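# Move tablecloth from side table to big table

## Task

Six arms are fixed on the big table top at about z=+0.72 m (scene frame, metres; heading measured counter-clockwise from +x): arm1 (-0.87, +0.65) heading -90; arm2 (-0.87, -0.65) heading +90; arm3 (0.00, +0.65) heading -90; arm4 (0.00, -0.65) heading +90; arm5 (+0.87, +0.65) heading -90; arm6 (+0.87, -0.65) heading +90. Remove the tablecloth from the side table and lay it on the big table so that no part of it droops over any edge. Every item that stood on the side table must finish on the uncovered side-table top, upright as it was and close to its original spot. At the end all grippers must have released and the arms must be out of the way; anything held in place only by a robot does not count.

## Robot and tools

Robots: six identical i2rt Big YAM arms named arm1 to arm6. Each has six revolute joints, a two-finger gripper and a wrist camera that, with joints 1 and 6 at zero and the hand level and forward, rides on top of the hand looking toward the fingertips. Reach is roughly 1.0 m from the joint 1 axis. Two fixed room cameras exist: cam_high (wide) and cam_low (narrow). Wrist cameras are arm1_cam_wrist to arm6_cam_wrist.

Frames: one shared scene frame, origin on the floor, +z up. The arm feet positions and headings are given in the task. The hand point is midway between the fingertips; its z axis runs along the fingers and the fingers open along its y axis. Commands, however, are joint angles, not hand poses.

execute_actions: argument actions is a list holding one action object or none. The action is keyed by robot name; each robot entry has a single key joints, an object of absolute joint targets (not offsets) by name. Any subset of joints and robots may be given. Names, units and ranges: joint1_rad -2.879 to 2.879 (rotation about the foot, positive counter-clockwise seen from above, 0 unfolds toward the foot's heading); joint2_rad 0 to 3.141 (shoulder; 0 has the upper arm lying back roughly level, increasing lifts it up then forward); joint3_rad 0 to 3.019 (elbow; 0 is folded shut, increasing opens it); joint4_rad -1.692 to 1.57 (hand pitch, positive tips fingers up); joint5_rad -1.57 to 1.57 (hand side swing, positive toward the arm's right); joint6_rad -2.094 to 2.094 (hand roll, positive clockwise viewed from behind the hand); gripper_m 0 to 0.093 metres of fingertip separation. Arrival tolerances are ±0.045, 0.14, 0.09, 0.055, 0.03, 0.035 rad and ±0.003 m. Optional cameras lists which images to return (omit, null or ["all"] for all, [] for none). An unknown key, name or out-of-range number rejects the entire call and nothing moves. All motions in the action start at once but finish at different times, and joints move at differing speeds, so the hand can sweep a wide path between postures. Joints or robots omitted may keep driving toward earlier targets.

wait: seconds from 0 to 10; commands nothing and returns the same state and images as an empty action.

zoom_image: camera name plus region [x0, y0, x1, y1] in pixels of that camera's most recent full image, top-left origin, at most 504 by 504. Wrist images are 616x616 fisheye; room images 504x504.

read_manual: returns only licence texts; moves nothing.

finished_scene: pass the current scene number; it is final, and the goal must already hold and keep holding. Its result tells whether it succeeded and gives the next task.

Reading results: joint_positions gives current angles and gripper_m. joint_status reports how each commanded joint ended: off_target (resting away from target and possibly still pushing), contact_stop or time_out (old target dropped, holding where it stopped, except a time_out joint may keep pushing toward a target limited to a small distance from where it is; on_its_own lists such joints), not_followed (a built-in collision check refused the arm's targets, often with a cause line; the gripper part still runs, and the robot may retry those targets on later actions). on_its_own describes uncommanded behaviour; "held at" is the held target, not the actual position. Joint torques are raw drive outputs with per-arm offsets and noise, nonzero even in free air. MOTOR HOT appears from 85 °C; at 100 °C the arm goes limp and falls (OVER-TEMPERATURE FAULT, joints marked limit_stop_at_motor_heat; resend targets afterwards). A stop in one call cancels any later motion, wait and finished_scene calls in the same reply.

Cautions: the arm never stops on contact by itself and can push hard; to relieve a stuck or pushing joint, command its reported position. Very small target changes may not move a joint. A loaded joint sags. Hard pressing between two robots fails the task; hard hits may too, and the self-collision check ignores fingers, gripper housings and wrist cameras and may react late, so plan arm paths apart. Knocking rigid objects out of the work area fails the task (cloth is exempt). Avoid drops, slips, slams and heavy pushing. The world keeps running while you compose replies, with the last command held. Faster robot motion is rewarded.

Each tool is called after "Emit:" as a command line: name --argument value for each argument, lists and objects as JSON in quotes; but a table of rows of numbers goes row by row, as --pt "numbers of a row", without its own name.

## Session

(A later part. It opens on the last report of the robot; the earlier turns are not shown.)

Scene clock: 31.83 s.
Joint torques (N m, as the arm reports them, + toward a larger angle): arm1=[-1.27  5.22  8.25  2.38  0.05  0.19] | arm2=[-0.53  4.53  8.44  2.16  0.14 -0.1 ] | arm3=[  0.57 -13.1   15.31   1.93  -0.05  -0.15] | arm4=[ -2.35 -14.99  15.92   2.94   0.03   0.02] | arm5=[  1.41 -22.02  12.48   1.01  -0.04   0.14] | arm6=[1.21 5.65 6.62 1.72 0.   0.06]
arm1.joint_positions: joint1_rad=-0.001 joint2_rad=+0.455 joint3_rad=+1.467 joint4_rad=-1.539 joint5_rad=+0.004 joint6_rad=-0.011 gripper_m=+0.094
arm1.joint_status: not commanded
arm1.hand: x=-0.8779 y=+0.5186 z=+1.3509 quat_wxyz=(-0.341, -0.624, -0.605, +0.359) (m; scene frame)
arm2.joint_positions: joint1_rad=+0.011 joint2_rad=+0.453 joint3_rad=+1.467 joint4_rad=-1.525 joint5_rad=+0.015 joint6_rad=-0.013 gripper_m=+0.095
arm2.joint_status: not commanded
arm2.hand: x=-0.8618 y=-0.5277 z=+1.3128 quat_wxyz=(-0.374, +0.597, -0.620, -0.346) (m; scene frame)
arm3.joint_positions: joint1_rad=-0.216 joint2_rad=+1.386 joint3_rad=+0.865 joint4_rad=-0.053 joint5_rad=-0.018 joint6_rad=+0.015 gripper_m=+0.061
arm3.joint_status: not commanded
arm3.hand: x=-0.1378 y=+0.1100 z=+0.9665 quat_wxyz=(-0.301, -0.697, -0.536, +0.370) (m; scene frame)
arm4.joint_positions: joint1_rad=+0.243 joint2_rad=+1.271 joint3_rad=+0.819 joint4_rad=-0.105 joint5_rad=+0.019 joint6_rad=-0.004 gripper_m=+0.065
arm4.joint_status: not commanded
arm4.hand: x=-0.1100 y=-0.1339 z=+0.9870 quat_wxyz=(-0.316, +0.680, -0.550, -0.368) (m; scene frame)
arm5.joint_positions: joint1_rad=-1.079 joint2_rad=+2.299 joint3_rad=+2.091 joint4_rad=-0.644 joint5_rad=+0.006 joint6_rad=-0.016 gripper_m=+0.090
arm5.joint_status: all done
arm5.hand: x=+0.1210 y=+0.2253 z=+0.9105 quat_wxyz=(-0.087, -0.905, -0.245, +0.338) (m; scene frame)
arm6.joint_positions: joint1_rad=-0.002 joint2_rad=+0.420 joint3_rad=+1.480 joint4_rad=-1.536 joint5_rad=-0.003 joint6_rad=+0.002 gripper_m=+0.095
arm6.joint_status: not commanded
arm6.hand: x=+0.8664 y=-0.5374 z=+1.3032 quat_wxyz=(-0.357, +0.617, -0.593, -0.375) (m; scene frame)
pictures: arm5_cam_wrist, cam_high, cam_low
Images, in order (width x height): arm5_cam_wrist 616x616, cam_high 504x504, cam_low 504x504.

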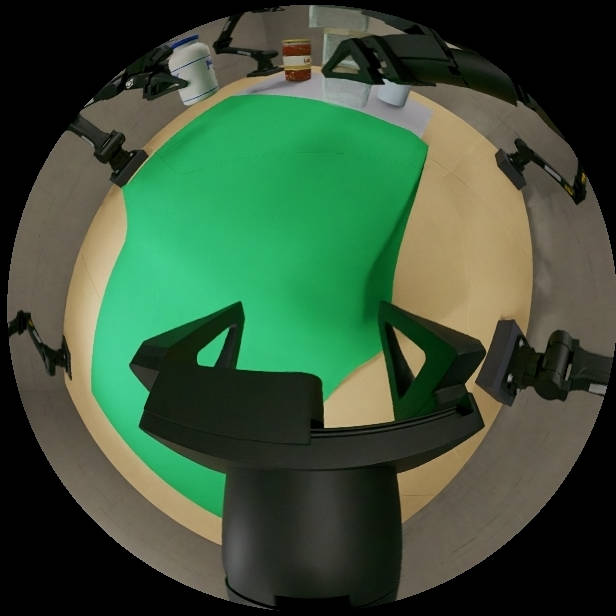

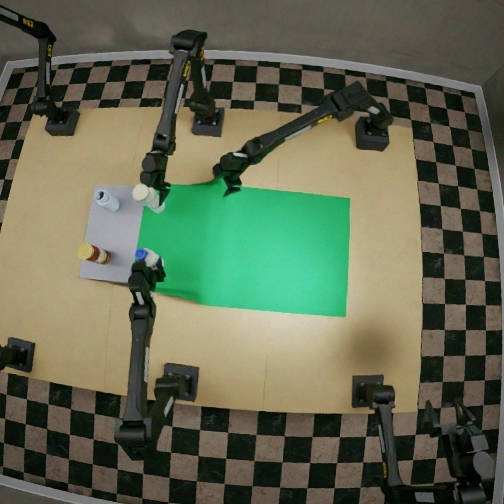

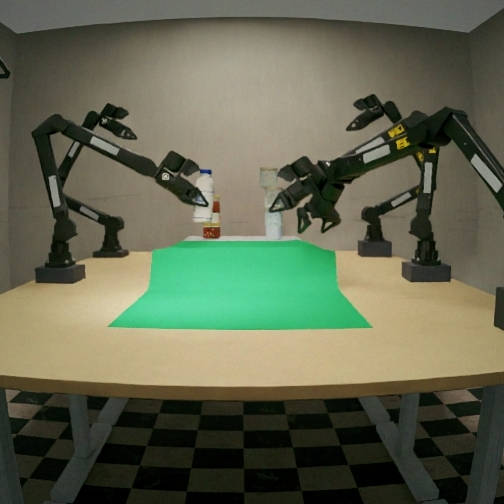

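Descend straddling the corner fold, pinch, pull.

Emit:
execute_actions --actions '[{"arm5":{"joints":{"joint1_rad":-1.12,"joint2_rad":2.47}}}]' --cameras '["arm5_cam_wrist"]'

Emit:
execute_actions --actions '[{"arm5":{"joints":{"gripper_m":0}}}]' --cameras '[]'

Emit:
execute_actions --actions '[{"arm5":{"joints":{"joint1_rad":-0.4,"joint2_rad":2.2,"joint3_rad":1.64,"joint4_rad":-0.4}}}]' --cameras '["cam_high"]'

Scene clock: 34.37 s.
Joint torques (N m, as the arm reports them, + toward a larger angle): arm1=[-1.65  5.02  8.04  2.06  0.07  0.18] | arm2=[-0.58  4.58  8.44  2.17  0.14 -0.1 ] | arm3=[  0.61 -13.12  15.28   1.95  -0.03  -0.14] | arm4=[ -2.38 -14.94  15.9    2.95   0.03   0.02] | arm5=[  1.74 -24.3   11.7    0.91   0.     0.14] | arm6=[1.29 5.63 6.61 1.72 0.   0.07]
arm1.joint_positions: joint1_rad=-0.001 joint2_rad=+0.455 joint3_rad=+1.467 joint4_rad=-1.539 joint5_rad=+0.004 joint6_rad=-0.011 gripper_m=+0.094
arm1.joint_status: not commanded
arm1.hand: x=-0.8779 y=+0.5186 z=+1.3509 quat_wxyz=(-0.341, -0.624, -0.605, +0.359) (m; scene frame)
arm2.joint_positions: joint1_rad=+0.011 joint2_rad=+0.453 joint3_rad=+1.467 joint4_rad=-1.525 joint5_rad=+0.015 joint6_rad=-0.013 gripper_m=+0.095
arm2.joint_status: not commanded
arm2.hand: x=-0.8618 y=-0.5277 z=+1.3128 quat_wxyz=(-0.374, +0.597, -0.620, -0.346) (m; scene frame)
arm3.joint_positions: joint1_rad=-0.216 joint2_rad=+1.386 joint3_rad=+0.865 joint4_rad=-0.053 joint5_rad=-0.018 joint6_rad=+0.015 gripper_m=+0.061
arm3.joint_status: not commanded
arm3.hand: x=-0.1378 y=+0.1100 z=+0.9665 quat_wxyz=(-0.301, -0.697, -0.536, +0.370) (m; scene frame)
arm4.joint_positions: joint1_rad=+0.243 joint2_rad=+1.271 joint3_rad=+0.819 joint4_rad=-0.105 joint5_rad=+0.019 joint6_rad=-0.004 gripper_m=+0.065
arm4.joint_status: not commanded
arm4.hand: x=-0.1100 y=-0.1339 z=+0.9870 quat_wxyz=(-0.316, +0.680, -0.550, -0.368) (m; scene frame)
arm5.joint_positions: joint1_rad=-1.121 joint2_rad=+2.490 joint3_rad=+2.091 joint4_rad=-0.647 joint5_rad=+0.005 joint6_rad=-0.016 gripper_m=+0.090
arm5.joint_status: all done
arm5.hand: x=+0.1243 y=+0.2662 z=+0.7509 quat_wxyz=(-0.059, -0.938, -0.234, +0.249) (m; scene frame)
arm6.joint_positions: joint1_rad=-0.002 joint2_rad=+0.420 joint3_rad=+1.480 joint4_rad=-1.536 joint5_rad=-0.003 joint6_rad=+0.002 gripper_m=+0.095
arm6.joint_status: not commanded
arm6.hand: x=+0.8664 y=-0.5374 z=+1.3032 quat_wxyz=(-0.357, +0.617, -0.593, -0.375) (m; scene frame)
pictures: arm5_cam_wrist
Images, in order (width x height): arm5_cam_wrist 616x616.

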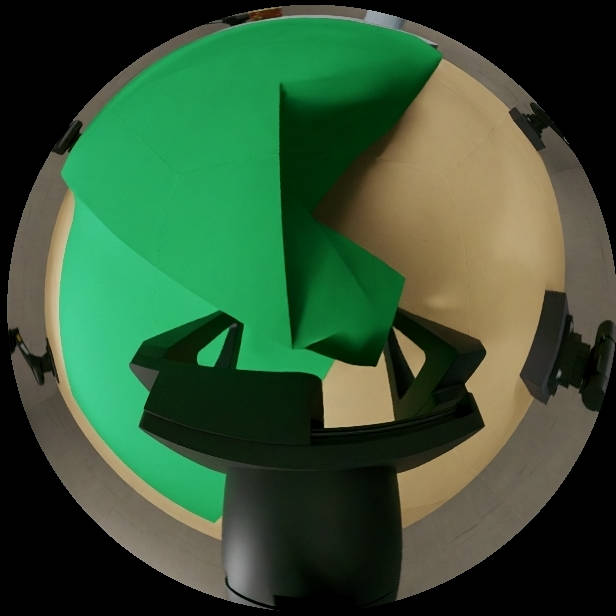

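Scene clock: 35.10 s.
Joint torques (N m, as the arm reports them, + toward a larger angle): arm1=[-1.19  5.72  7.94  2.26  0.03  0.13] | arm2=[-0.54  4.55  8.44  2.16  0.14 -0.1 ] | arm3=[  0.63 -13.04  15.33   1.97  -0.04  -0.16] | arm4=[ -2.35 -14.92  15.9    2.94   0.03   0.02] | arm5=[  1.58 -23.57  11.64   0.99   0.03   0.14] | arm6=[1.2  5.49 6.63 1.73 0.   0.07]
arm1.joint_positions: joint1_rad=-0.001 joint2_rad=+0.455 joint3_rad=+1.467 joint4_rad=-1.539 joint5_rad=+0.004 joint6_rad=-0.011 gripper_m=+0.094
arm1.joint_status: not commanded
arm1.hand: x=-0.8779 y=+0.5186 z=+1.3509 quat_wxyz=(-0.341, -0.624, -0.605, +0.359) (m; scene frame)
arm2.joint_positions: joint1_rad=+0.011 joint2_rad=+0.453 joint3_rad=+1.467 joint4_rad=-1.525 joint5_rad=+0.015 joint6_rad=-0.013 gripper_m=+0.095
arm2.joint_status: not commanded
arm2.hand: x=-0.8618 y=-0.5277 z=+1.3128 quat_wxyz=(-0.374, +0.597, -0.620, -0.346) (m; scene frame)
arm3.joint_positions: joint1_rad=-0.216 joint2_rad=+1.386 joint3_rad=+0.865 joint4_rad=-0.053 joint5_rad=-0.018 joint6_rad=+0.015 gripper_m=+0.061
arm3.joint_status: not commanded
arm3.hand: x=-0.1378 y=+0.1100 z=+0.9665 quat_wxyz=(-0.301, -0.697, -0.536, +0.370) (m; scene frame)
arm4.joint_positions: joint1_rad=+0.243 joint2_rad=+1.271 joint3_rad=+0.819 joint4_rad=-0.105 joint5_rad=+0.019 joint6_rad=-0.004 gripper_m=+0.065
arm4.joint_status: not commanded
arm4.hand: x=-0.1100 y=-0.1339 z=+0.9870 quat_wxyz=(-0.316, +0.680, -0.550, -0.368) (m; scene frame)
arm5.joint_positions: joint1_rad=-1.121 joint2_rad=+2.480 joint3_rad=+2.091 joint4_rad=-0.649 joint5_rad=+0.004 joint6_rad=-0.016 gripper_m=+0.001
arm5.joint_status: all done
arm5.hand: x=+0.1231 y=+0.2655 z=+0.7584 quat_wxyz=(-0.060, -0.937, -0.234, +0.252) (m; scene frame)
arm6.joint_positions: joint1_rad=-0.002 joint2_rad=+0.420 joint3_rad=+1.480 joint4_rad=-1.536 joint5_rad=-0.003 joint6_rad=+0.002 gripper_m=+0.095
arm6.joint_status: not commanded
arm6.hand: x=+0.8664 y=-0.5374 z=+1.3032 quat_wxyz=(-0.357, +0.617, -0.593, -0.375) (m; scene frame)
pictures: none
No camera images: the call's "cameras" was empty. Leave "cameras" out to get every camera's image.

Scene clock: 37.03 s.
Joint torques (N m, as the arm reports them, + toward a larger angle): arm1=[-0.74  5.4   8.3   2.23  0.02  0.14] | arm2=[-0.57  4.6   8.44  2.16  0.14 -0.1 ] | arm3=[  0.5  -12.99  15.32   1.93  -0.04  -0.14] | arm4=[ -2.33 -14.95  15.91   2.95   0.03   0.02] | arm5=[  1.56 -20.06  10.22   1.08   0.23   0.14] | arm6=[1.29 5.49 6.61 1.71 0.   0.07]
arm1.joint_positions: joint1_rad=-0.001 joint2_rad=+0.455 joint3_rad=+1.467 joint4_rad=-1.539 joint5_rad=+0.004 joint6_rad=-0.011 gripper_m=+0.094
arm1.joint_status: not commanded
arm1.hand: x=-0.8779 y=+0.5186 z=+1.3509 quat_wxyz=(-0.341, -0.624, -0.605, +0.359) (m; scene frame)
arm2.joint_positions: joint1_rad=+0.011 joint2_rad=+0.453 joint3_rad=+1.467 joint4_rad=-1.525 joint5_rad=+0.015 joint6_rad=-0.013 gripper_m=+0.095
arm2.joint_status: not commanded
arm2.hand: x=-0.8618 y=-0.5277 z=+1.3128 quat_wxyz=(-0.374, +0.597, -0.620, -0.346) (m; scene frame)
arm3.joint_positions: joint1_rad=-0.216 joint2_rad=+1.386 joint3_rad=+0.865 joint4_rad=-0.053 joint5_rad=-0.018 joint6_rad=+0.015 gripper_m=+0.061
arm3.joint_status: not commanded
arm3.hand: x=-0.1378 y=+0.1100 z=+0.9665 quat_wxyz=(-0.301, -0.697, -0.536, +0.370) (m; scene frame)
arm4.joint_positions: joint1_rad=+0.243 joint2_rad=+1.271 joint3_rad=+0.819 joint4_rad=-0.105 joint5_rad=+0.019 joint6_rad=-0.004 gripper_m=+0.065
arm4.joint_status: not commanded
arm4.hand: x=-0.1100 y=-0.1339 z=+0.9870 quat_wxyz=(-0.316, +0.680, -0.550, -0.368) (m; scene frame)
arm5.joint_positions: joint1_rad=-0.402 joint2_rad=+2.201 joint3_rad=+1.629 joint4_rad=-0.399 joint5_rad=-0.001 joint6_rad=-0.016 gripper_m=+0.001
arm5.joint_status: all done
arm5.hand: x=+0.5917 y=-0.0570 z=+0.7978 quat_wxyz=(-0.168, -0.786, -0.543, +0.242) (m; scene frame)
arm6.joint_positions: joint1_rad=-0.002 joint2_rad=+0.420 joint3_rad=+1.480 joint4_rad=-1.536 joint5_rad=-0.003 joint6_rad=+0.002 gripper_m=+0.095
arm6.joint_status: not commanded
arm6.hand: x=+0.8664 y=-0.5374 z=+1.3032 quat_wxyz=(-0.357, +0.617, -0.593, -0.375) (m; scene frame)
pictures: cam_high
Images, in order (width x height): cam_high 504x504.

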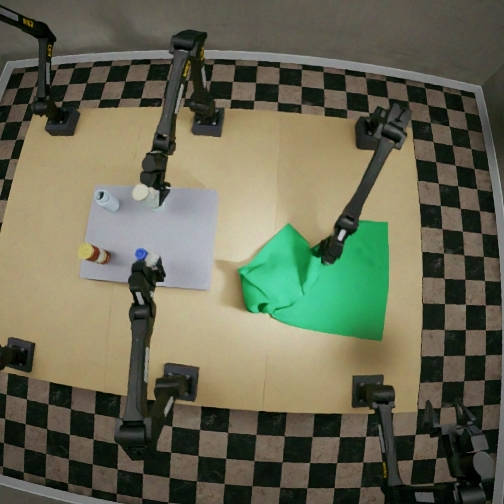

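Worked. Set objects down.

Emit:
execute_actions --actions '[{"arm5":{"joints":{"gripper_m":0.09}},"arm3":{"joints":{"joint2_rad":1.45,"joint3_rad":0.84,"joint4_rad":0.09}},"arm4":{"joints":{"joint2_rad":1.36,"joint3_rad":0.79,"joint4_rad":0.06}}}]' --cameras '[]'

Emit:
execute_actions --actions '[{"arm5":{"joints":{"joint2_rad":1.5}},"arm3":{"joints":{"gripper_m":0.093}},"arm4":{"joints":{"gripper_m":0.093}}}]' --cameras '[]'

Emit:
execute_actions --actions '[{"arm3":{"joints":{"joint2_rad":1.15,"joint3_rad":0.52}},"arm4":{"joints":{"joint2_rad":1.05,"joint3_rad":0.5}}}]' --cameras '["cam_high","cam_low"]'

Scene clock: 39.17 s.
Joint torques (N m, as the arm reports them, + toward a larger angle): arm1=[-0.77  5.7   8.11  2.21  0.04  0.17] | arm2=[-0.54  4.58  8.45  2.16  0.14 -0.1 ] | arm3=[  0.43 -13.4   11.02   3.62  -0.05  -0.14] | arm4=[ -2.37 -16.48  11.54   4.33   0.03   0.02] | arm5=[  1.64 -19.81  10.26   1.08   0.18   0.14] | arm6=[1.27 5.45 6.62 1.72 0.   0.05]
arm1.joint_positions: joint1_rad=-0.001 joint2_rad=+0.455 joint3_rad=+1.467 joint4_rad=-1.539 joint5_rad=+0.004 joint6_rad=-0.011 gripper_m=+0.094
arm1.joint_status: not commanded
arm1.hand: x=-0.8779 y=+0.5186 z=+1.3509 quat_wxyz=(-0.341, -0.624, -0.605, +0.359) (m; scene frame)
arm2.joint_positions: joint1_rad=+0.011 joint2_rad=+0.453 joint3_rad=+1.467 joint4_rad=-1.525 joint5_rad=+0.015 joint6_rad=-0.013 gripper_m=+0.095
arm2.joint_status: not commanded
arm2.hand: x=-0.8618 y=-0.5277 z=+1.3128 quat_wxyz=(-0.374, +0.597, -0.620, -0.346) (m; scene frame)
arm3.joint_positions: joint1_rad=-0.216 joint2_rad=+1.473 joint3_rad=+0.814 joint4_rad=+0.048 joint5_rad=-0.018 joint6_rad=+0.015 gripper_m=+0.061
arm3.joint_status: all done
arm3.hand: x=-0.1376 y=+0.1108 z=+0.9141 quat_wxyz=(-0.291, -0.704, -0.541, +0.357) (m; scene frame)
arm4.joint_positions: joint1_rad=+0.243 joint2_rad=+1.385 joint3_rad=+0.761 joint4_rad=+0.012 joint5_rad=+0.019 joint6_rad=-0.004 gripper_m=+0.065
arm4.joint_status: all done
arm4.hand: x=-0.1097 y=-0.1312 z=+0.9223 quat_wxyz=(-0.301, +0.691, -0.558, -0.349) (m; scene frame)
arm5.joint_positions: joint1_rad=-0.402 joint2_rad=+2.201 joint3_rad=+1.629 joint4_rad=-0.399 joint5_rad=+0.000 joint6_rad=-0.016 gripper_m=+0.090
arm5.joint_status: all done
arm5.hand: x=+0.5915 y=-0.0570 z=+0.7978 quat_wxyz=(-0.168, -0.786, -0.543, +0.242) (m; scene frame)
arm6.joint_positions: joint1_rad=-0.002 joint2_rad=+0.420 joint3_rad=+1.480 joint4_rad=-1.536 joint5_rad=-0.003 joint6_rad=+0.002 gripper_m=+0.095
arm6.joint_status: not commanded
arm6.hand: x=+0.8664 y=-0.5374 z=+1.3032 quat_wxyz=(-0.357, +0.617, -0.593, -0.375) (m; scene frame)
pictures: none
No camera images: the call's "cameras" was empty. Leave "cameras" out to get every camera's image.

Scene clock: 40.97 s.
Joint torques (N m, as the arm reports them, + toward a larger angle): arm1=[-1.04  5.6   7.95  2.14  0.1   0.18] | arm2=[-0.55  4.59  8.44  2.15  0.14 -0.1 ] | arm3=[  0.58 -12.31  11.11   2.8   -0.05  -0.15] | arm4=[ -2.35 -13.71  11.74   3.05   0.04   0.02] | arm5=[  1.58 -13.53  12.58   1.65   0.18   0.14] | arm6=[ 1.27  5.5   6.62  1.74 -0.01  0.06]
arm1.joint_positions: joint1_rad=-0.001 joint2_rad=+0.455 joint3_rad=+1.467 joint4_rad=-1.539 joint5_rad=+0.004 joint6_rad=-0.011 gripper_m=+0.094
arm1.joint_status: not commanded
arm1.hand: x=-0.8779 y=+0.5186 z=+1.3509 quat_wxyz=(-0.341, -0.624, -0.605, +0.359) (m; scene frame)
arm2.joint_positions: joint1_rad=+0.011 joint2_rad=+0.453 joint3_rad=+1.467 joint4_rad=-1.525 joint5_rad=+0.015 joint6_rad=-0.013 gripper_m=+0.095
arm2.joint_status: not commanded
arm2.hand: x=-0.8618 y=-0.5277 z=+1.3128 quat_wxyz=(-0.374, +0.597, -0.620, -0.346) (m; scene frame)
arm3.joint_positions: joint1_rad=-0.216 joint2_rad=+1.460 joint3_rad=+0.814 joint4_rad=+0.068 joint5_rad=-0.018 joint6_rad=+0.015 gripper_m=+0.093
arm3.joint_status: all done
arm3.hand: x=-0.1382 y=+0.1084 z=+0.9250 quat_wxyz=(-0.300, -0.698, -0.536, +0.369) (m; scene frame)
arm4.joint_positions: joint1_rad=+0.243 joint2_rad=+1.361 joint3_rad=+0.761 joint4_rad=+0.043 joint5_rad=+0.018 joint6_rad=-0.004 gripper_m=+0.093
arm4.joint_status: all done
arm4.hand: x=-0.1108 y=-0.1278 z=+0.9411 quat_wxyz=(-0.316, +0.680, -0.549, -0.368) (m; scene frame)
arm5.joint_positions: joint1_rad=-0.402 joint2_rad=+1.511 joint3_rad=+1.627 joint4_rad=-0.399 joint5_rad=+0.000 joint6_rad=-0.016 gripper_m=+0.090
arm5.joint_status: all done
arm5.hand: x=+0.6150 y=+0.0162 z=+1.2994 quat_wxyz=(-0.337, -0.659, -0.453, +0.496) (m; scene frame)
arm6.joint_positions: joint1_rad=-0.002 joint2_rad=+0.420 joint3_rad=+1.480 joint4_rad=-1.536 joint5_rad=-0.003 joint6_rad=+0.002 gripper_m=+0.095
arm6.joint_status: not commanded
arm6.hand: x=+0.8664 y=-0.5374 z=+1.3032 quat_wxyz=(-0.357, +0.617, -0.593, -0.375) (m; scene frame)
pictures: none
No camera images: the call's "cameras" was empty. Leave "cameras" out to get every camera's image.

Scene clock: 41.97 s.
Joint torques (N m, as the arm reports them, + toward a larger angle): arm1=[-0.82  6.31  8.27  2.03  0.04  0.12] | arm2=[-0.53  4.59  8.43  2.17  0.14 -0.1 ] | arm3=[ 0.66 -5.64  9.15  2.81 -0.05 -0.15] | arm4=[-2.31 -7.95  9.13  2.97  0.04  0.02] | arm5=[  1.55 -13.54  12.59   1.66   0.17   0.14] | arm6=[1.22 5.57 6.6  1.73 0.   0.06]
arm1.joint_positions: joint1_rad=-0.001 joint2_rad=+0.455 joint3_rad=+1.467 joint4_rad=-1.539 joint5_rad=+0.004 joint6_rad=-0.011 gripper_m=+0.094
arm1.joint_status: not commanded
arm1.hand: x=-0.8779 y=+0.5186 z=+1.3509 quat_wxyz=(-0.341, -0.624, -0.605, +0.359) (m; scene frame)
arm2.joint_positions: joint1_rad=+0.011 joint2_rad=+0.453 joint3_rad=+1.467 joint4_rad=-1.525 joint5_rad=+0.015 joint6_rad=-0.013 gripper_m=+0.095
arm2.joint_status: not commanded
arm2.hand: x=-0.8618 y=-0.5277 z=+1.3128 quat_wxyz=(-0.374, +0.597, -0.620, -0.346) (m; scene frame)
arm3.joint_positions: joint1_rad=-0.216 joint2_rad=+1.149 joint3_rad=+0.517 joint4_rad=+0.071 joint5_rad=-0.018 joint6_rad=+0.015 gripper_m=+0.093
arm3.joint_status: all done
arm3.hand: x=-0.1097 y=+0.2180 z=+0.9226 quat_wxyz=(-0.304, -0.694, -0.534, +0.375) (m; scene frame)
arm4.joint_positions: joint1_rad=+0.243 joint2_rad=+1.050 joint3_rad=+0.508 joint4_rad=+0.046 joint5_rad=+0.018 joint6_rad=-0.004 gripper_m=+0.093
arm4.joint_status: all done
arm4.hand: x=-0.0903 y=-0.2233 z=+0.9504 quat_wxyz=(-0.332, +0.669, -0.540, -0.389) (m; scene frame)
arm5.joint_positions: joint1_rad=-0.402 joint2_rad=+1.511 joint3_rad=+1.627 joint4_rad=-0.399 joint5_rad=+0.000 joint6_rad=-0.016 gripper_m=+0.090
arm5.joint_status: not commanded
arm5.hand: x=+0.6150 y=+0.0162 z=+1.2994 quat_wxyz=(-0.337, -0.659, -0.453, +0.496) (m; scene frame)
arm6.joint_positions: joint1_rad=-0.002 joint2_rad=+0.420 joint3_rad=+1.480 joint4_rad=-1.536 joint5_rad=-0.003 joint6_rad=+0.002 gripper_m=+0.095
arm6.joint_status: not commanded
arm6.hand: x=+0.8664 y=-0.5374 z=+1.3032 quat_wxyz=(-0.357, +0.617, -0.593, -0.375) (m; scene frame)
pictures: cam_high, cam_low
Images, in order (width x height): cam_high 504x504, cam_low 504x504.

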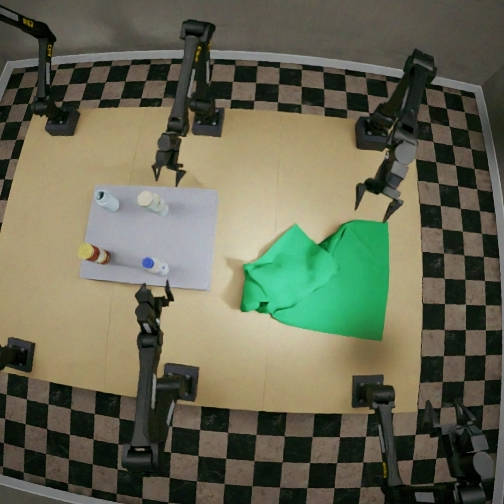

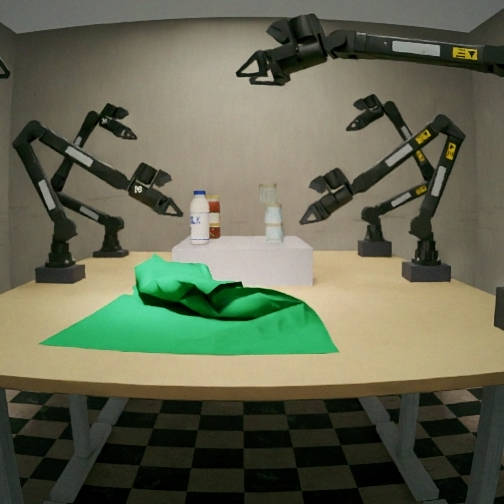

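Emit:
finished_scene --scene 1

The scene is finished: the task was done.


## Next scene

The same job, from a new start.

Emit:
execute_actions --actions '[]' --cameras '["cam_high","cam_low"]'

Scene clock: 0.00 s.
Joint torques (N m, as the arm reports them, + toward a larger angle): no reading
arm1.joint_positions: joint1_rad=-0.001 joint2_rad=+0.455 joint3_rad=+1.467 joint4_rad=-1.539 joint5_rad=+0.004 joint6_rad=-0.011 gripper_m=+0.094
arm1.joint_status: not commanded
arm1.hand: x=-0.8779 y=+0.5186 z=+1.3509 quat_wxyz=(-0.341, -0.624, -0.605, +0.359) (m; scene frame)
arm2.joint_positions: joint1_rad=+0.011 joint2_rad=+0.453 joint3_rad=+1.467 joint4_rad=-1.525 joint5_rad=+0.015 joint6_rad=-0.013 gripper_m=+0.095
arm2.joint_status: not commanded
arm2.hand: x=-0.8618 y=-0.5277 z=+1.3128 quat_wxyz=(-0.374, +0.597, -0.620, -0.346) (m; scene frame)
arm3.joint_positions: joint1_rad=-0.002 joint2_rad=+0.422 joint3_rad=+1.457 joint4_rad=-1.540 joint5_rad=-0.017 joint6_rad=+0.015 gripper_m=+0.094
arm3.joint_status: not commanded
arm3.hand: x=-0.0025 y=+0.5341 z=+1.3334 quat_wxyz=(-0.359, -0.623, -0.595, +0.358) (m; scene frame)
arm4.joint_positions: joint1_rad=+0.014 joint2_rad=+0.422 joint3_rad=+1.456 joint4_rad=-1.538 joint5_rad=+0.017 joint6_rad=-0.003 gripper_m=+0.094
arm4.joint_status: not commanded
arm4.hand: x=-0.0017 y=-0.5358 z=+1.3296 quat_wxyz=(-0.372, +0.604, -0.614, -0.347) (m; scene frame)
arm5.joint_positions: joint1_rad=-0.010 joint2_rad=+0.429 joint3_rad=+1.456 joint4_rad=-1.542 joint5_rad=+0.004 joint6_rad=-0.013 gripper_m=+0.095
arm5.joint_status: not commanded
arm5.hand: x=+0.8654 y=+0.5342 z=+1.3683 quat_wxyz=(-0.359, -0.604, -0.617, +0.355) (m; scene frame)
arm6.joint_positions: joint1_rad=-0.002 joint2_rad=+0.420 joint3_rad=+1.480 joint4_rad=-1.536 joint5_rad=-0.003 joint6_rad=+0.002 gripper_m=+0.095
arm6.joint_status: not commanded
arm6.hand: x=+0.8664 y=-0.5374 z=+1.3032 quat_wxyz=(-0.357, +0.617, -0.593, -0.375) (m; scene frame)
pictures: cam_high, cam_low
Images, in order (width x height): cam_high 504x504, cam_low 504x504.

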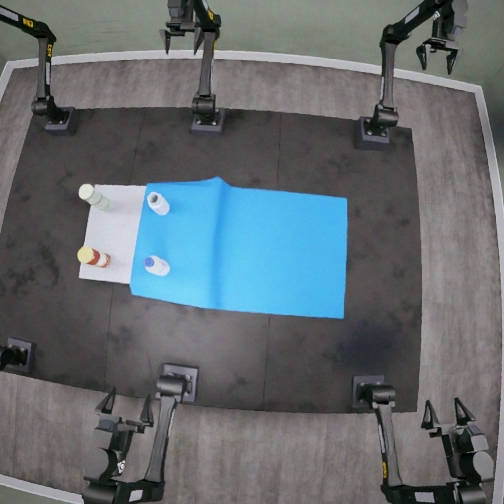

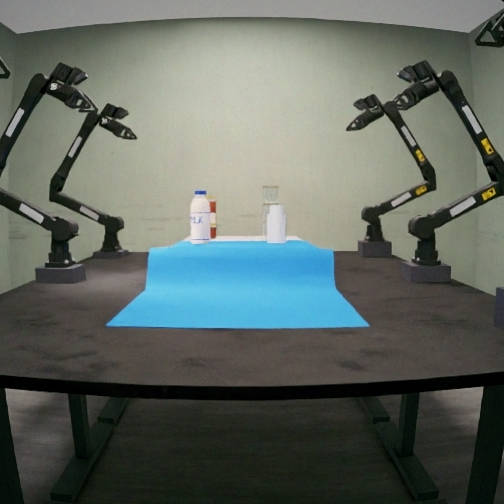

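Nearly identical layout; replay.

Emit:
execute_actions --actions '[{"arm3":{"joints":{"joint1_rad":-0.21,"joint2_rad":1.20,"joint3_rad":0.55,"joint4_rad":0.10}},"arm4":{"joints":{"joint1_rad":0.24,"joint2_rad":1.09,"joint3_rad":0.58,"joint4_rad":-0.09}},"arm5":{"joints":{"joint1_rad":-1.08,"joint2_rad":2.3,"joint3_rad":2.11,"joint4_rad":-0.65,"gripper_m":0.09}}}]' --cameras '["arm3_cam_wrist","arm4_cam_wrist"]'

Scene clock: 4.27 s.
Joint torques (N m, as the arm reports them, + toward a larger angle): arm1=[-1.36  5.58  8.17  2.43  0.08  0.17] | arm2=[-0.52  4.57  8.45  2.17  0.14 -0.1 ] | arm3=[-0.89 -6.88  8.55  2.87 -0.12 -0.14] | arm4=[-1.18 -9.59  9.07  3.03  0.09  0.01] | arm5=[  1.7  -24.19  14.35   1.52   0.07   0.1 ] | arm6=[1.27 5.62 6.61 1.72 0.   0.06]
arm1.joint_positions: joint1_rad=-0.001 joint2_rad=+0.455 joint3_rad=+1.467 joint4_rad=-1.539 joint5_rad=+0.004 joint6_rad=-0.011 gripper_m=+0.094
arm1.joint_status: not commanded
arm1.hand: x=-0.8779 y=+0.5186 z=+1.3509 quat_wxyz=(-0.341, -0.624, -0.605, +0.359) (m; scene frame)
arm2.joint_positions: joint1_rad=+0.011 joint2_rad=+0.453 joint3_rad=+1.467 joint4_rad=-1.525 joint5_rad=+0.015 joint6_rad=-0.013 gripper_m=+0.095
arm2.joint_status: not commanded
arm2.hand: x=-0.8618 y=-0.5277 z=+1.3128 quat_wxyz=(-0.374, +0.597, -0.620, -0.346) (m; scene frame)
arm3.joint_positions: joint1_rad=-0.198 joint2_rad=+1.199 joint3_rad=+0.552 joint4_rad=+0.076 joint5_rad=-0.017 joint6_rad=+0.015 gripper_m=+0.094
arm3.joint_status: all done
arm3.hand: x=-0.1053 y=+0.2026 z=+0.9201 quat_wxyz=(-0.304, -0.691, -0.541, +0.369) (m; scene frame)
arm4.joint_positions: joint1_rad=+0.228 joint2_rad=+1.097 joint3_rad=+0.590 joint4_rad=-0.108 joint5_rad=+0.017 joint6_rad=-0.003 gripper_m=+0.094
arm4.joint_status: all done
arm4.hand: x=-0.0859 y=-0.2138 z=+0.9430 quat_wxyz=(-0.302, +0.687, -0.563, -0.346) (m; scene frame)
arm5.joint_positions: joint1_rad=-1.083 joint2_rad=+2.324 joint3_rad=+2.070 joint4_rad=-0.658 joint5_rad=+0.003 joint6_rad=-0.013 gripper_m=+0.090
arm5.joint_status: all done
arm5.hand: x=+0.1285 y=+0.2324 z=+0.8758 quat_wxyz=(-0.081, -0.915, -0.245, +0.309) (m; scene frame)
arm6.joint_positions: joint1_rad=-0.002 joint2_rad=+0.420 joint3_rad=+1.480 joint4_rad=-1.536 joint5_rad=-0.003 joint6_rad=+0.002 gripper_m=+0.095
arm6.joint_status: not commanded
arm6.hand: x=+0.8664 y=-0.5374 z=+1.3032 quat_wxyz=(-0.357, +0.617, -0.593, -0.375) (m; scene frame)
pictures: arm3_cam_wrist, arm4_cam_wrist
Images, in order (width x height): arm3_cam_wrist 616x616, arm4_cam_wrist 616x616.

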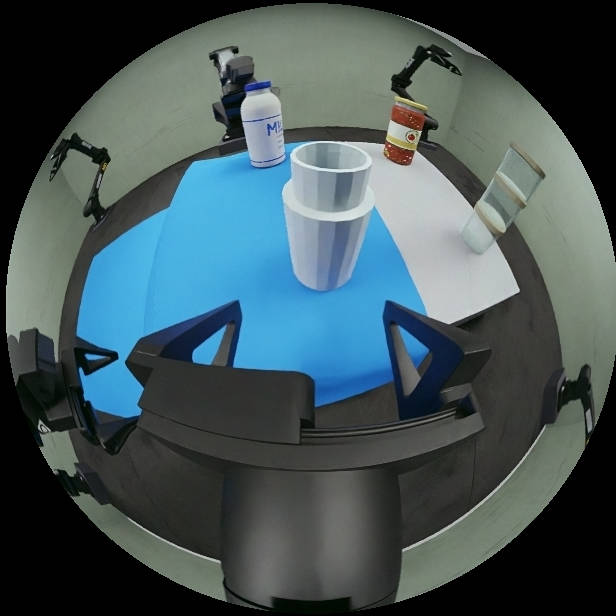

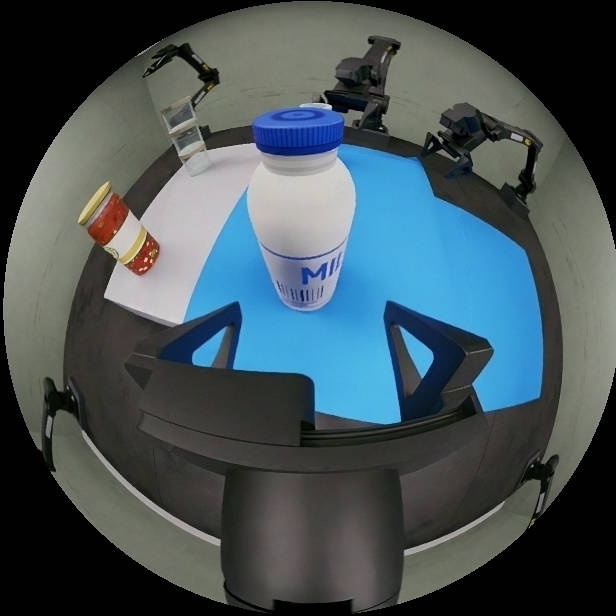

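Emit:
execute_actions --actions '[{"arm3":{"joints":{"joint1_rad":-0.23,"joint2_rad":1.476,"joint3_rad":0.82}},"arm4":{"joints":{"joint1_rad":0.255,"joint2_rad":1.40,"joint3_rad":0.77,"joint4_rad":0.06}},"arm5":{"joints":{"joint1_rad":-1.12,"joint2_rad":2.47}}}]' --cameras '["arm5_cam_wrist","cam_low"]'

Emit:
execute_actions --actions '[{"arm3":{"joints":{"gripper_m":0.03}},"arm4":{"joints":{"gripper_m":0.03}},"arm5":{"joints":{"gripper_m":0}}}]' --cameras '[]'

Emit:
execute_actions --actions '[{"arm3":{"joints":{"joint2_rad":1.36,"joint3_rad":0.93,"joint4_rad":-0.05}},"arm4":{"joints":{"joint2_rad":1.25,"joint3_rad":0.89,"joint4_rad":-0.09}}}]' --cameras '["cam_low"]'

Scene clock: 6.43 s.
Joint torques (N m, as the arm reports them, + toward a larger angle): arm1=[-0.79  5.57  8.22  2.17  0.06  0.18] | arm2=[-0.56  4.53  8.44  2.16  0.14 -0.1 ] | arm3=[ -1.14 -10.78  11.8    2.58  -0.13  -0.15] | arm4=[ -1.03 -12.41  11.42   2.72   0.1    0.01] | arm5=[  1.56 -23.96  12.26   1.24   0.05   0.1 ] | arm6=[ 1.23  5.55  6.61  1.71 -0.01  0.07]
arm1.joint_positions: joint1_rad=-0.001 joint2_rad=+0.455 joint3_rad=+1.467 joint4_rad=-1.539 joint5_rad=+0.004 joint6_rad=-0.011 gripper_m=+0.094
arm1.joint_status: not commanded
arm1.hand: x=-0.8779 y=+0.5186 z=+1.3509 quat_wxyz=(-0.341, -0.624, -0.605, +0.359) (m; scene frame)
arm2.joint_positions: joint1_rad=+0.011 joint2_rad=+0.453 joint3_rad=+1.467 joint4_rad=-1.525 joint5_rad=+0.015 joint6_rad=-0.013 gripper_m=+0.095
arm2.joint_status: not commanded
arm2.hand: x=-0.8618 y=-0.5277 z=+1.3128 quat_wxyz=(-0.374, +0.597, -0.620, -0.346) (m; scene frame)
arm3.joint_positions: joint1_rad=-0.216 joint2_rad=+1.470 joint3_rad=+0.782 joint4_rad=+0.080 joint5_rad=-0.017 joint6_rad=+0.015 gripper_m=+0.094
arm3.joint_status: all done
arm3.hand: x=-0.1355 y=+0.1184 z=+0.9057 quat_wxyz=(-0.291, -0.703, -0.541, +0.358) (m; scene frame)
arm4.joint_positions: joint1_rad=+0.241 joint2_rad=+1.387 joint3_rad=+0.742 joint4_rad=+0.050 joint5_rad=+0.017 joint6_rad=-0.003 gripper_m=+0.094
arm4.joint_status: all done
arm4.hand: x=-0.1084 y=-0.1326 z=+0.9191 quat_wxyz=(-0.305, +0.687, -0.556, -0.355) (m; scene frame)
arm5.joint_positions: joint1_rad=-1.122 joint2_rad=+2.487 joint3_rad=+2.084 joint4_rad=-0.657 joint5_rad=+0.003 joint6_rad=-0.013 gripper_m=+0.090
arm5.joint_status: all done
arm5.hand: x=+0.1280 y=+0.2681 z=+0.7485 quat_wxyz=(-0.059, -0.940, -0.233, +0.242) (m; scene frame)
arm6.joint_positions: joint1_rad=-0.002 joint2_rad=+0.420 joint3_rad=+1.480 joint4_rad=-1.536 joint5_rad=-0.003 joint6_rad=+0.002 gripper_m=+0.095
arm6.joint_status: not commanded
arm6.hand: x=+0.8664 y=-0.5374 z=+1.3032 quat_wxyz=(-0.357, +0.617, -0.593, -0.375) (m; scene frame)
pictures: arm5_cam_wrist, cam_low
Images, in order (width x height): arm5_cam_wrist 616x616, cam_low 504x504.

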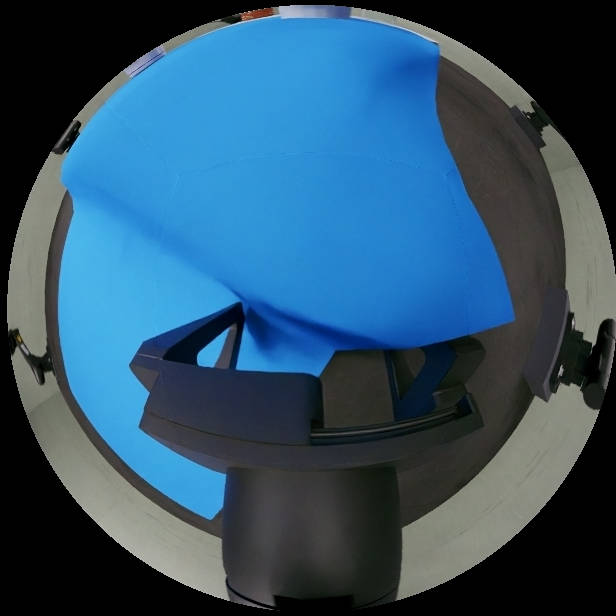

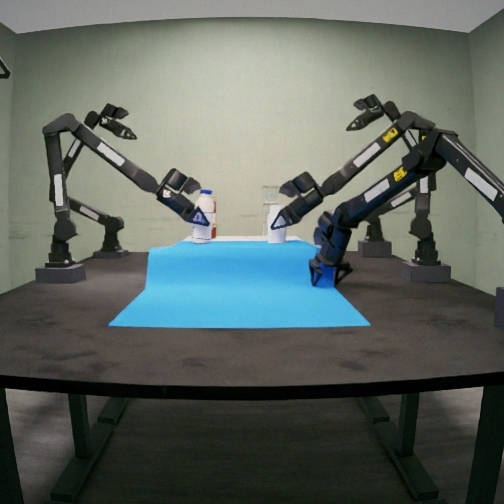

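Scene clock: 7.17 s.
Joint torques (N m, as the arm reports them, + toward a larger angle): arm1=[-0.44  6.04  8.13  2.25  0.04  0.18] | arm2=[-0.55  4.56  8.43  2.17  0.14 -0.1 ] | arm3=[ -1.06 -10.5   11.86   2.65  -0.13  -0.15] | arm4=[ -1.12 -12.3   11.35   2.75  -0.04   0.03] | arm5=[  1.3  -23.47  12.22   1.24   0.07   0.1 ] | arm6=[1.29 5.53 6.59 1.71 0.   0.06]
arm1.joint_positions: joint1_rad=-0.001 joint2_rad=+0.455 joint3_rad=+1.467 joint4_rad=-1.539 joint5_rad=+0.004 joint6_rad=-0.011 gripper_m=+0.094
arm1.joint_status: not commanded
arm1.hand: x=-0.8779 y=+0.5186 z=+1.3509 quat_wxyz=(-0.341, -0.624, -0.605, +0.359) (m; scene frame)
arm2.joint_positions: joint1_rad=+0.011 joint2_rad=+0.453 joint3_rad=+1.467 joint4_rad=-1.525 joint5_rad=+0.015 joint6_rad=-0.013 gripper_m=+0.095
arm2.joint_status: not commanded
arm2.hand: x=-0.8618 y=-0.5277 z=+1.3128 quat_wxyz=(-0.374, +0.597, -0.620, -0.346) (m; scene frame)
arm3.joint_positions: joint1_rad=-0.216 joint2_rad=+1.470 joint3_rad=+0.782 joint4_rad=+0.080 joint5_rad=-0.017 joint6_rad=+0.015 gripper_m=+0.065
arm3.joint_status: gripper_m off_target (ended at +0.065, target +0.030)
arm3.hand: x=-0.1355 y=+0.1184 z=+0.9057 quat_wxyz=(-0.291, -0.703, -0.541, +0.358) (m; scene frame)
arm4.joint_positions: joint1_rad=+0.241 joint2_rad=+1.387 joint3_rad=+0.742 joint4_rad=+0.050 joint5_rad=+0.020 joint6_rad=-0.004 gripper_m=+0.065
arm4.joint_status: gripper_m off_target (ended at +0.065, target +0.030)
arm4.hand: x=-0.1083 y=-0.1326 z=+0.9191 quat_wxyz=(-0.306, +0.687, -0.556, -0.354) (m; scene frame)
arm5.joint_positions: joint1_rad=-1.120 joint2_rad=+2.484 joint3_rad=+2.084 joint4_rad=-0.657 joint5_rad=+0.003 joint6_rad=-0.013 gripper_m=+0.001
arm5.joint_status: all done
arm5.hand: x=+0.1278 y=+0.2669 z=+0.7513 quat_wxyz=(-0.059, -0.940, -0.234, +0.243) (m; scene frame)
arm6.joint_positions: joint1_rad=-0.002 joint2_rad=+0.420 joint3_rad=+1.480 joint4_rad=-1.536 joint5_rad=-0.003 joint6_rad=+0.002 gripper_m=+0.095
arm6.joint_status: not commanded
arm6.hand: x=+0.8664 y=-0.5374 z=+1.3032 quat_wxyz=(-0.357, +0.617, -0.593, -0.375) (m; scene frame)
pictures: none
No camera images: the call's "cameras" was empty. Leave "cameras" out to get every camera's image.

Scene clock: 8.23 s.
Joint torques (N m, as the arm reports them, + toward a larger angle): arm1=[-0.95  5.71  8.03  2.29  0.01  0.16] | arm2=[-0.55  4.58  8.45  2.16  0.14 -0.1 ] | arm3=[ -1.03 -10.53  13.92   1.62  -0.13  -0.14] | arm4=[ -1.07 -14.94  15.92   2.81   0.     0.02] | arm5=[  1.47 -23.57  12.26   1.24   0.08   0.1 ] | arm6=[ 1.3   5.54  6.62  1.71 -0.01  0.06]
arm1.joint_positions: joint1_rad=-0.001 joint2_rad=+0.455 joint3_rad=+1.467 joint4_rad=-1.539 joint5_rad=+0.004 joint6_rad=-0.011 gripper_m=+0.094
arm1.joint_status: not commanded
arm1.hand: x=-0.8779 y=+0.5186 z=+1.3509 quat_wxyz=(-0.341, -0.624, -0.605, +0.359) (m; scene frame)
arm2.joint_positions: joint1_rad=+0.011 joint2_rad=+0.453 joint3_rad=+1.467 joint4_rad=-1.525 joint5_rad=+0.015 joint6_rad=-0.013 gripper_m=+0.095
arm2.joint_status: not commanded
arm2.hand: x=-0.8618 y=-0.5277 z=+1.3128 quat_wxyz=(-0.374, +0.597, -0.620, -0.346) (m; scene frame)
arm3.joint_positions: joint1_rad=-0.216 joint2_rad=+1.365 joint3_rad=+0.881 joint4_rad=-0.044 joint5_rad=-0.017 joint6_rad=+0.015 gripper_m=+0.065
arm3.joint_status: all done
arm3.hand: x=-0.1388 y=+0.1052 z=+0.9886 quat_wxyz=(-0.313, -0.688, -0.529, +0.386) (m; scene frame)
arm4.joint_positions: joint1_rad=+0.241 joint2_rad=+1.271 joint3_rad=+0.818 joint4_rad=-0.101 joint5_rad=+0.019 joint6_rad=-0.004 gripper_m=+0.065
arm4.joint_status: all done
arm4.hand: x=-0.1091 y=-0.1335 z=+0.9873 quat_wxyz=(-0.317, +0.679, -0.550, -0.368) (m; scene frame)
arm5.joint_positions: joint1_rad=-1.120 joint2_rad=+2.484 joint3_rad=+2.084 joint4_rad=-0.657 joint5_rad=+0.003 joint6_rad=-0.013 gripper_m=+0.001
arm5.joint_status: not commanded
arm5.hand: x=+0.1278 y=+0.2669 z=+0.7513 quat_wxyz=(-0.059, -0.940, -0.234, +0.243) (m; scene frame)
arm6.joint_positions: joint1_rad=-0.002 joint2_rad=+0.420 joint3_rad=+1.480 joint4_rad=-1.536 joint5_rad=-0.003 joint6_rad=+0.002 gripper_m=+0.095
arm6.joint_status: not commanded
arm6.hand: x=+0.8664 y=-0.5374 z=+1.3032 quat_wxyz=(-0.357, +0.617, -0.593, -0.375) (m; scene frame)
pictures: cam_low
Images, in order (width x height): cam_low 504x504.

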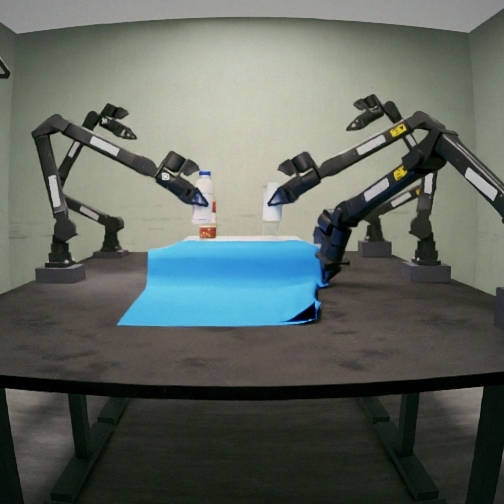

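Emit:
execute_actions --actions '[{"arm5":{"joints":{"joint1_rad":-0.4,"joint2_rad":2.2,"joint3_rad":1.64,"joint4_rad":-0.4}}}]' --cameras '["cam_high"]'

Scene clock: 10.70 s.
Joint torques (N m, as the arm reports them, + toward a larger angle): arm1=[-1.1   5.28  8.08  2.16  0.01  0.12] | arm2=[-0.52  4.54  8.45  2.16  0.14 -0.1 ] | arm3=[ -1.06 -10.84  13.87   1.62  -0.13  -0.15] | arm4=[ -1.1  -14.95  15.87   2.79   0.     0.02] | arm5=[  2.4  -18.     8.92   0.95   0.09   0.1 ] | arm6=[1.19 5.5  6.61 1.73 0.   0.07]
arm1.joint_positions: joint1_rad=-0.001 joint2_rad=+0.455 joint3_rad=+1.467 joint4_rad=-1.539 joint5_rad=+0.004 joint6_rad=-0.011 gripper_m=+0.094
arm1.joint_status: not commanded
arm1.hand: x=-0.8779 y=+0.5186 z=+1.3509 quat_wxyz=(-0.341, -0.624, -0.605, +0.359) (m; scene frame)
arm2.joint_positions: joint1_rad=+0.011 joint2_rad=+0.453 joint3_rad=+1.467 joint4_rad=-1.525 joint5_rad=+0.015 joint6_rad=-0.013 gripper_m=+0.095
arm2.joint_status: not commanded
arm2.hand: x=-0.8618 y=-0.5277 z=+1.3128 quat_wxyz=(-0.374, +0.597, -0.620, -0.346) (m; scene frame)
arm3.joint_positions: joint1_rad=-0.216 joint2_rad=+1.365 joint3_rad=+0.881 joint4_rad=-0.044 joint5_rad=-0.017 joint6_rad=+0.015 gripper_m=+0.065
arm3.joint_status: not commanded
arm3.hand: x=-0.1388 y=+0.1052 z=+0.9886 quat_wxyz=(-0.313, -0.688, -0.529, +0.386) (m; scene frame)
arm4.joint_positions: joint1_rad=+0.241 joint2_rad=+1.271 joint3_rad=+0.818 joint4_rad=-0.101 joint5_rad=+0.019 joint6_rad=-0.004 gripper_m=+0.065
arm4.joint_status: not commanded
arm4.hand: x=-0.1091 y=-0.1335 z=+0.9873 quat_wxyz=(-0.317, +0.679, -0.550, -0.368) (m; scene frame)
arm5.joint_positions: joint1_rad=-0.412 joint2_rad=+2.180 joint3_rad=+1.644 joint4_rad=-0.394 joint5_rad=+0.002 joint6_rad=-0.013 gripper_m=+0.001
arm5.joint_status: all done
arm5.hand: x=+0.5796 y=-0.0628 z=+0.8214 quat_wxyz=(-0.177, -0.785, -0.534, +0.260) (m; scene frame)
arm6.joint_positions: joint1_rad=-0.002 joint2_rad=+0.420 joint3_rad=+1.480 joint4_rad=-1.536 joint5_rad=-0.003 joint6_rad=+0.002 gripper_m=+0.095
arm6.joint_status: not commanded
arm6.hand: x=+0.8664 y=-0.5374 z=+1.3032 quat_wxyz=(-0.357, +0.617, -0.593, -0.375) (m; scene frame)
pictures: cam_high
Images, in order (width x height): cam_high 504x504.

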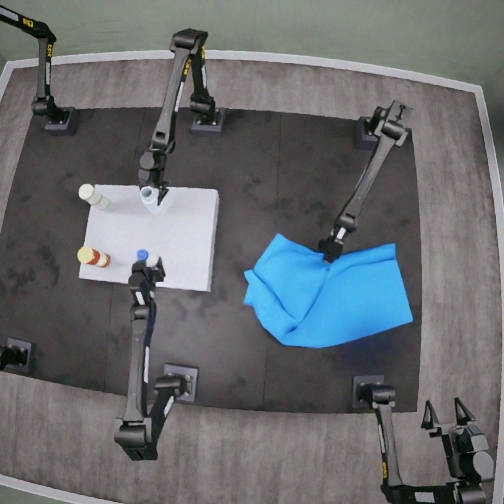

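Emit:
execute_actions --actions '[{"arm5":{"joints":{"gripper_m":0.09}},"arm3":{"joints":{"joint2_rad":1.465,"joint3_rad":0.80,"joint4_rad":0.10}},"arm4":{"joints":{"joint2_rad":1.36,"joint3_rad":0.78,"joint4_rad":0.08}}}]' --cameras '[]'

Emit:
execute_actions --actions '[{"arm5":{"joints":{"joint2_rad":1.8}},"arm3":{"joints":{"gripper_m":0.093}},"arm4":{"joints":{"gripper_m":0.093}}}]' --cameras '[]'

Emit:
execute_actions --actions '[{"arm3":{"joints":{"joint2_rad":1.15,"joint3_rad":0.52}},"arm4":{"joints":{"joint2_rad":1.05,"joint3_rad":0.5}}}]' --cameras '["cam_high","cam_low"]'

Scene clock: 12.73 s.
Joint torques (N m, as the arm reports them, + toward a larger angle): arm1=[-1.26  5.72  8.18  2.13 -0.01  0.18] | arm2=[-0.54  4.55  8.43  2.16  0.14 -0.1 ] | arm3=[ -0.91 -11.52   9.26   3.16  -0.12  -0.14] | arm4=[ -1.06 -16.33  11.41   4.14   0.     0.02] | arm5=[  1.76 -18.03   9.37   0.93   0.09   0.1 ] | arm6=[ 1.24  5.42  6.62  1.71 -0.01  0.06]
arm1.joint_positions: joint1_rad=-0.001 joint2_rad=+0.455 joint3_rad=+1.467 joint4_rad=-1.539 joint5_rad=+0.004 joint6_rad=-0.011 gripper_m=+0.094
arm1.joint_status: not commanded
arm1.hand: x=-0.8779 y=+0.5186 z=+1.3509 quat_wxyz=(-0.341, -0.624, -0.605, +0.359) (m; scene frame)
arm2.joint_positions: joint1_rad=+0.011 joint2_rad=+0.453 joint3_rad=+1.467 joint4_rad=-1.525 joint5_rad=+0.015 joint6_rad=-0.013 gripper_m=+0.095
arm2.joint_status: not commanded
arm2.hand: x=-0.8618 y=-0.5277 z=+1.3128 quat_wxyz=(-0.374, +0.597, -0.620, -0.346) (m; scene frame)
arm3.joint_positions: joint1_rad=-0.216 joint2_rad=+1.474 joint3_rad=+0.791 joint4_rad=+0.069 joint5_rad=-0.017 joint6_rad=+0.015 gripper_m=+0.065
arm3.joint_status: all done
arm3.hand: x=-0.1359 y=+0.1167 z=+0.9060 quat_wxyz=(-0.289, -0.704, -0.541, +0.356) (m; scene frame)
arm4.joint_positions: joint1_rad=+0.241 joint2_rad=+1.384 joint3_rad=+0.754 joint4_rad=+0.036 joint5_rad=+0.019 joint6_rad=-0.004 gripper_m=+0.065
arm4.joint_status: all done
arm4.hand: x=-0.1089 y=-0.1304 z=+0.9237 quat_wxyz=(-0.306, +0.687, -0.556, -0.354) (m; scene frame)
arm5.joint_positions: joint1_rad=-0.403 joint2_rad=+2.180 joint3_rad=+1.639 joint4_rad=-0.394 joint5_rad=+0.002 joint6_rad=-0.013 gripper_m=+0.090
arm5.joint_status: all done
arm5.hand: x=+0.5872 y=-0.0635 z=+0.8187 quat_wxyz=(-0.177, -0.783, -0.538, +0.257) (m; scene frame)
arm6.joint_positions: joint1_rad=-0.002 joint2_rad=+0.420 joint3_rad=+1.480 joint4_rad=-1.536 joint5_rad=-0.003 joint6_rad=+0.002 gripper_m=+0.095
arm6.joint_status: not commanded
arm6.hand: x=+0.8664 y=-0.5374 z=+1.3032 quat_wxyz=(-0.357, +0.617, -0.593, -0.375) (m; scene frame)
pictures: none
No camera images: the call's "cameras" was empty. Leave "cameras" out to get every camera's image.

Scene clock: 14.43 s.
Joint torques (N m, as the arm reports them, + toward a larger angle): arm1=[-1.24  5.58  8.17  2.27  0.03  0.14] | arm2=[-0.55  4.54  8.44  2.17  0.14 -0.1 ] | arm3=[ -1.12 -11.88   9.31   2.84  -0.13  -0.15] | arm4=[ -1.08 -14.09  11.51   3.04   0.01   0.02] | arm5=[  1.67 -16.69  11.91   1.6    0.09   0.1 ] | arm6=[1.34 5.53 6.61 1.72 0.   0.07]
arm1.joint_positions: joint1_rad=-0.001 joint2_rad=+0.455 joint3_rad=+1.467 joint4_rad=-1.539 joint5_rad=+0.004 joint6_rad=-0.011 gripper_m=+0.094
arm1.joint_status: not commanded
arm1.hand: x=-0.8779 y=+0.5186 z=+1.3509 quat_wxyz=(-0.341, -0.624, -0.605, +0.359) (m; scene frame)
arm2.joint_positions: joint1_rad=+0.011 joint2_rad=+0.453 joint3_rad=+1.467 joint4_rad=-1.525 joint5_rad=+0.015 joint6_rad=-0.013 gripper_m=+0.095
arm2.joint_status: not commanded
arm2.hand: x=-0.8618 y=-0.5277 z=+1.3128 quat_wxyz=(-0.374, +0.597, -0.620, -0.346) (m; scene frame)
arm3.joint_positions: joint1_rad=-0.216 joint2_rad=+1.474 joint3_rad=+0.791 joint4_rad=+0.076 joint5_rad=-0.017 joint6_rad=+0.015 gripper_m=+0.093
arm3.joint_status: all done
arm3.hand: x=-0.1361 y=+0.1157 z=+0.9074 quat_wxyz=(-0.291, -0.703, -0.540, +0.359) (m; scene frame)
arm4.joint_positions: joint1_rad=+0.242 joint2_rad=+1.364 joint3_rad=+0.754 joint4_rad=+0.063 joint5_rad=+0.019 joint6_rad=-0.004 gripper_m=+0.093
arm4.joint_status: all done
arm4.hand: x=-0.1100 y=-0.1275 z=+0.9394 quat_wxyz=(-0.319, +0.678, -0.548, -0.371) (m; scene frame)
arm5.joint_positions: joint1_rad=-0.403 joint2_rad=+1.801 joint3_rad=+1.630 joint4_rad=-0.402 joint5_rad=+0.002 joint6_rad=-0.013 gripper_m=+0.090
arm5.joint_status: all done
arm5.hand: x=+0.5882 y=-0.0536 z=+1.0962 quat_wxyz=(-0.269, -0.725, -0.496, +0.395) (m; scene frame)
arm6.joint_positions: joint1_rad=-0.002 joint2_rad=+0.420 joint3_rad=+1.480 joint4_rad=-1.536 joint5_rad=-0.003 joint6_rad=+0.002 gripper_m=+0.095
arm6.joint_status: not commanded
arm6.hand: x=+0.8664 y=-0.5374 z=+1.3032 quat_wxyz=(-0.357, +0.617, -0.593, -0.375) (m; scene frame)
pictures: none
No camera images: the call's "cameras" was empty. Leave "cameras" out to get every camera's image.

Scene clock: 15.47 s.
Joint torques (N m, as the arm reports them, + toward a larger angle): arm1=[-0.89  5.82  8.09  2.3   0.01  0.14] | arm2=[-0.57  4.56  8.45  2.16  0.14 -0.1 ] | arm3=[-1.08 -6.51  8.68  2.81 -0.13 -0.15] | arm4=[-1.04 -7.84  9.1   2.95  0.01  0.02] | arm5=[  1.63 -16.63  11.93   1.59   0.09   0.1 ] | arm6=[1.22 5.5  6.63 1.74 0.   0.06]
arm1.joint_positions: joint1_rad=-0.001 joint2_rad=+0.455 joint3_rad=+1.467 joint4_rad=-1.539 joint5_rad=+0.004 joint6_rad=-0.011 gripper_m=+0.094
arm1.joint_status: not commanded
arm1.hand: x=-0.8779 y=+0.5186 z=+1.3509 quat_wxyz=(-0.341, -0.624, -0.605, +0.359) (m; scene frame)
arm2.joint_positions: joint1_rad=+0.011 joint2_rad=+0.453 joint3_rad=+1.467 joint4_rad=-1.525 joint5_rad=+0.015 joint6_rad=-0.013 gripper_m=+0.095
arm2.joint_status: not commanded
arm2.hand: x=-0.8618 y=-0.5277 z=+1.3128 quat_wxyz=(-0.374, +0.597, -0.620, -0.346) (m; scene frame)
arm3.joint_positions: joint1_rad=-0.216 joint2_rad=+1.150 joint3_rad=+0.522 joint4_rad=+0.080 joint5_rad=-0.017 joint6_rad=+0.015 gripper_m=+0.093
arm3.joint_status: all done
arm3.hand: x=-0.1103 y=+0.2153 z=+0.9265 quat_wxyz=(-0.307, -0.692, -0.532, +0.379) (m; scene frame)
arm4.joint_positions: joint1_rad=+0.242 joint2_rad=+1.050 joint3_rad=+0.508 joint4_rad=+0.067 joint5_rad=+0.019 joint6_rad=-0.004 gripper_m=+0.093
arm4.joint_status: all done
arm4.hand: x=-0.0903 y=-0.2207 z=+0.9552 quat_wxyz=(-0.338, +0.664, -0.537, -0.395) (m; scene frame)
arm5.joint_positions: joint1_rad=-0.403 joint2_rad=+1.801 joint3_rad=+1.630 joint4_rad=-0.402 joint5_rad=+0.002 joint6_rad=-0.013 gripper_m=+0.090
arm5.joint_status: not commanded
arm5.hand: x=+0.5882 y=-0.0536 z=+1.0962 quat_wxyz=(-0.269, -0.725, -0.496, +0.395) (m; scene frame)
arm6.joint_positions: joint1_rad=-0.002 joint2_rad=+0.420 joint3_rad=+1.480 joint4_rad=-1.536 joint5_rad=-0.003 joint6_rad=+0.002 gripper_m=+0.095
arm6.joint_status: not commanded
arm6.hand: x=+0.8664 y=-0.5374 z=+1.3032 quat_wxyz=(-0.357, +0.617, -0.593, -0.375) (m; scene frame)
pictures: cam_high, cam_low
Images, in order (width x height): cam_high 504x504, cam_low 504x504.

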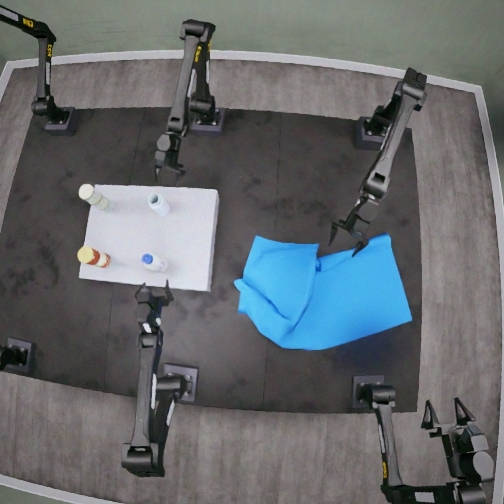

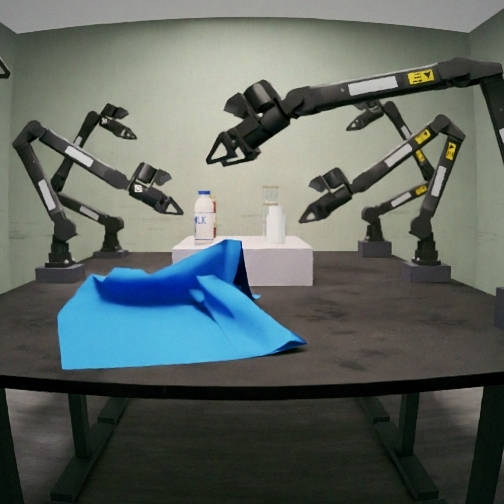

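Emit:
finished_scene --scene 2

The scene is finished: the task was done.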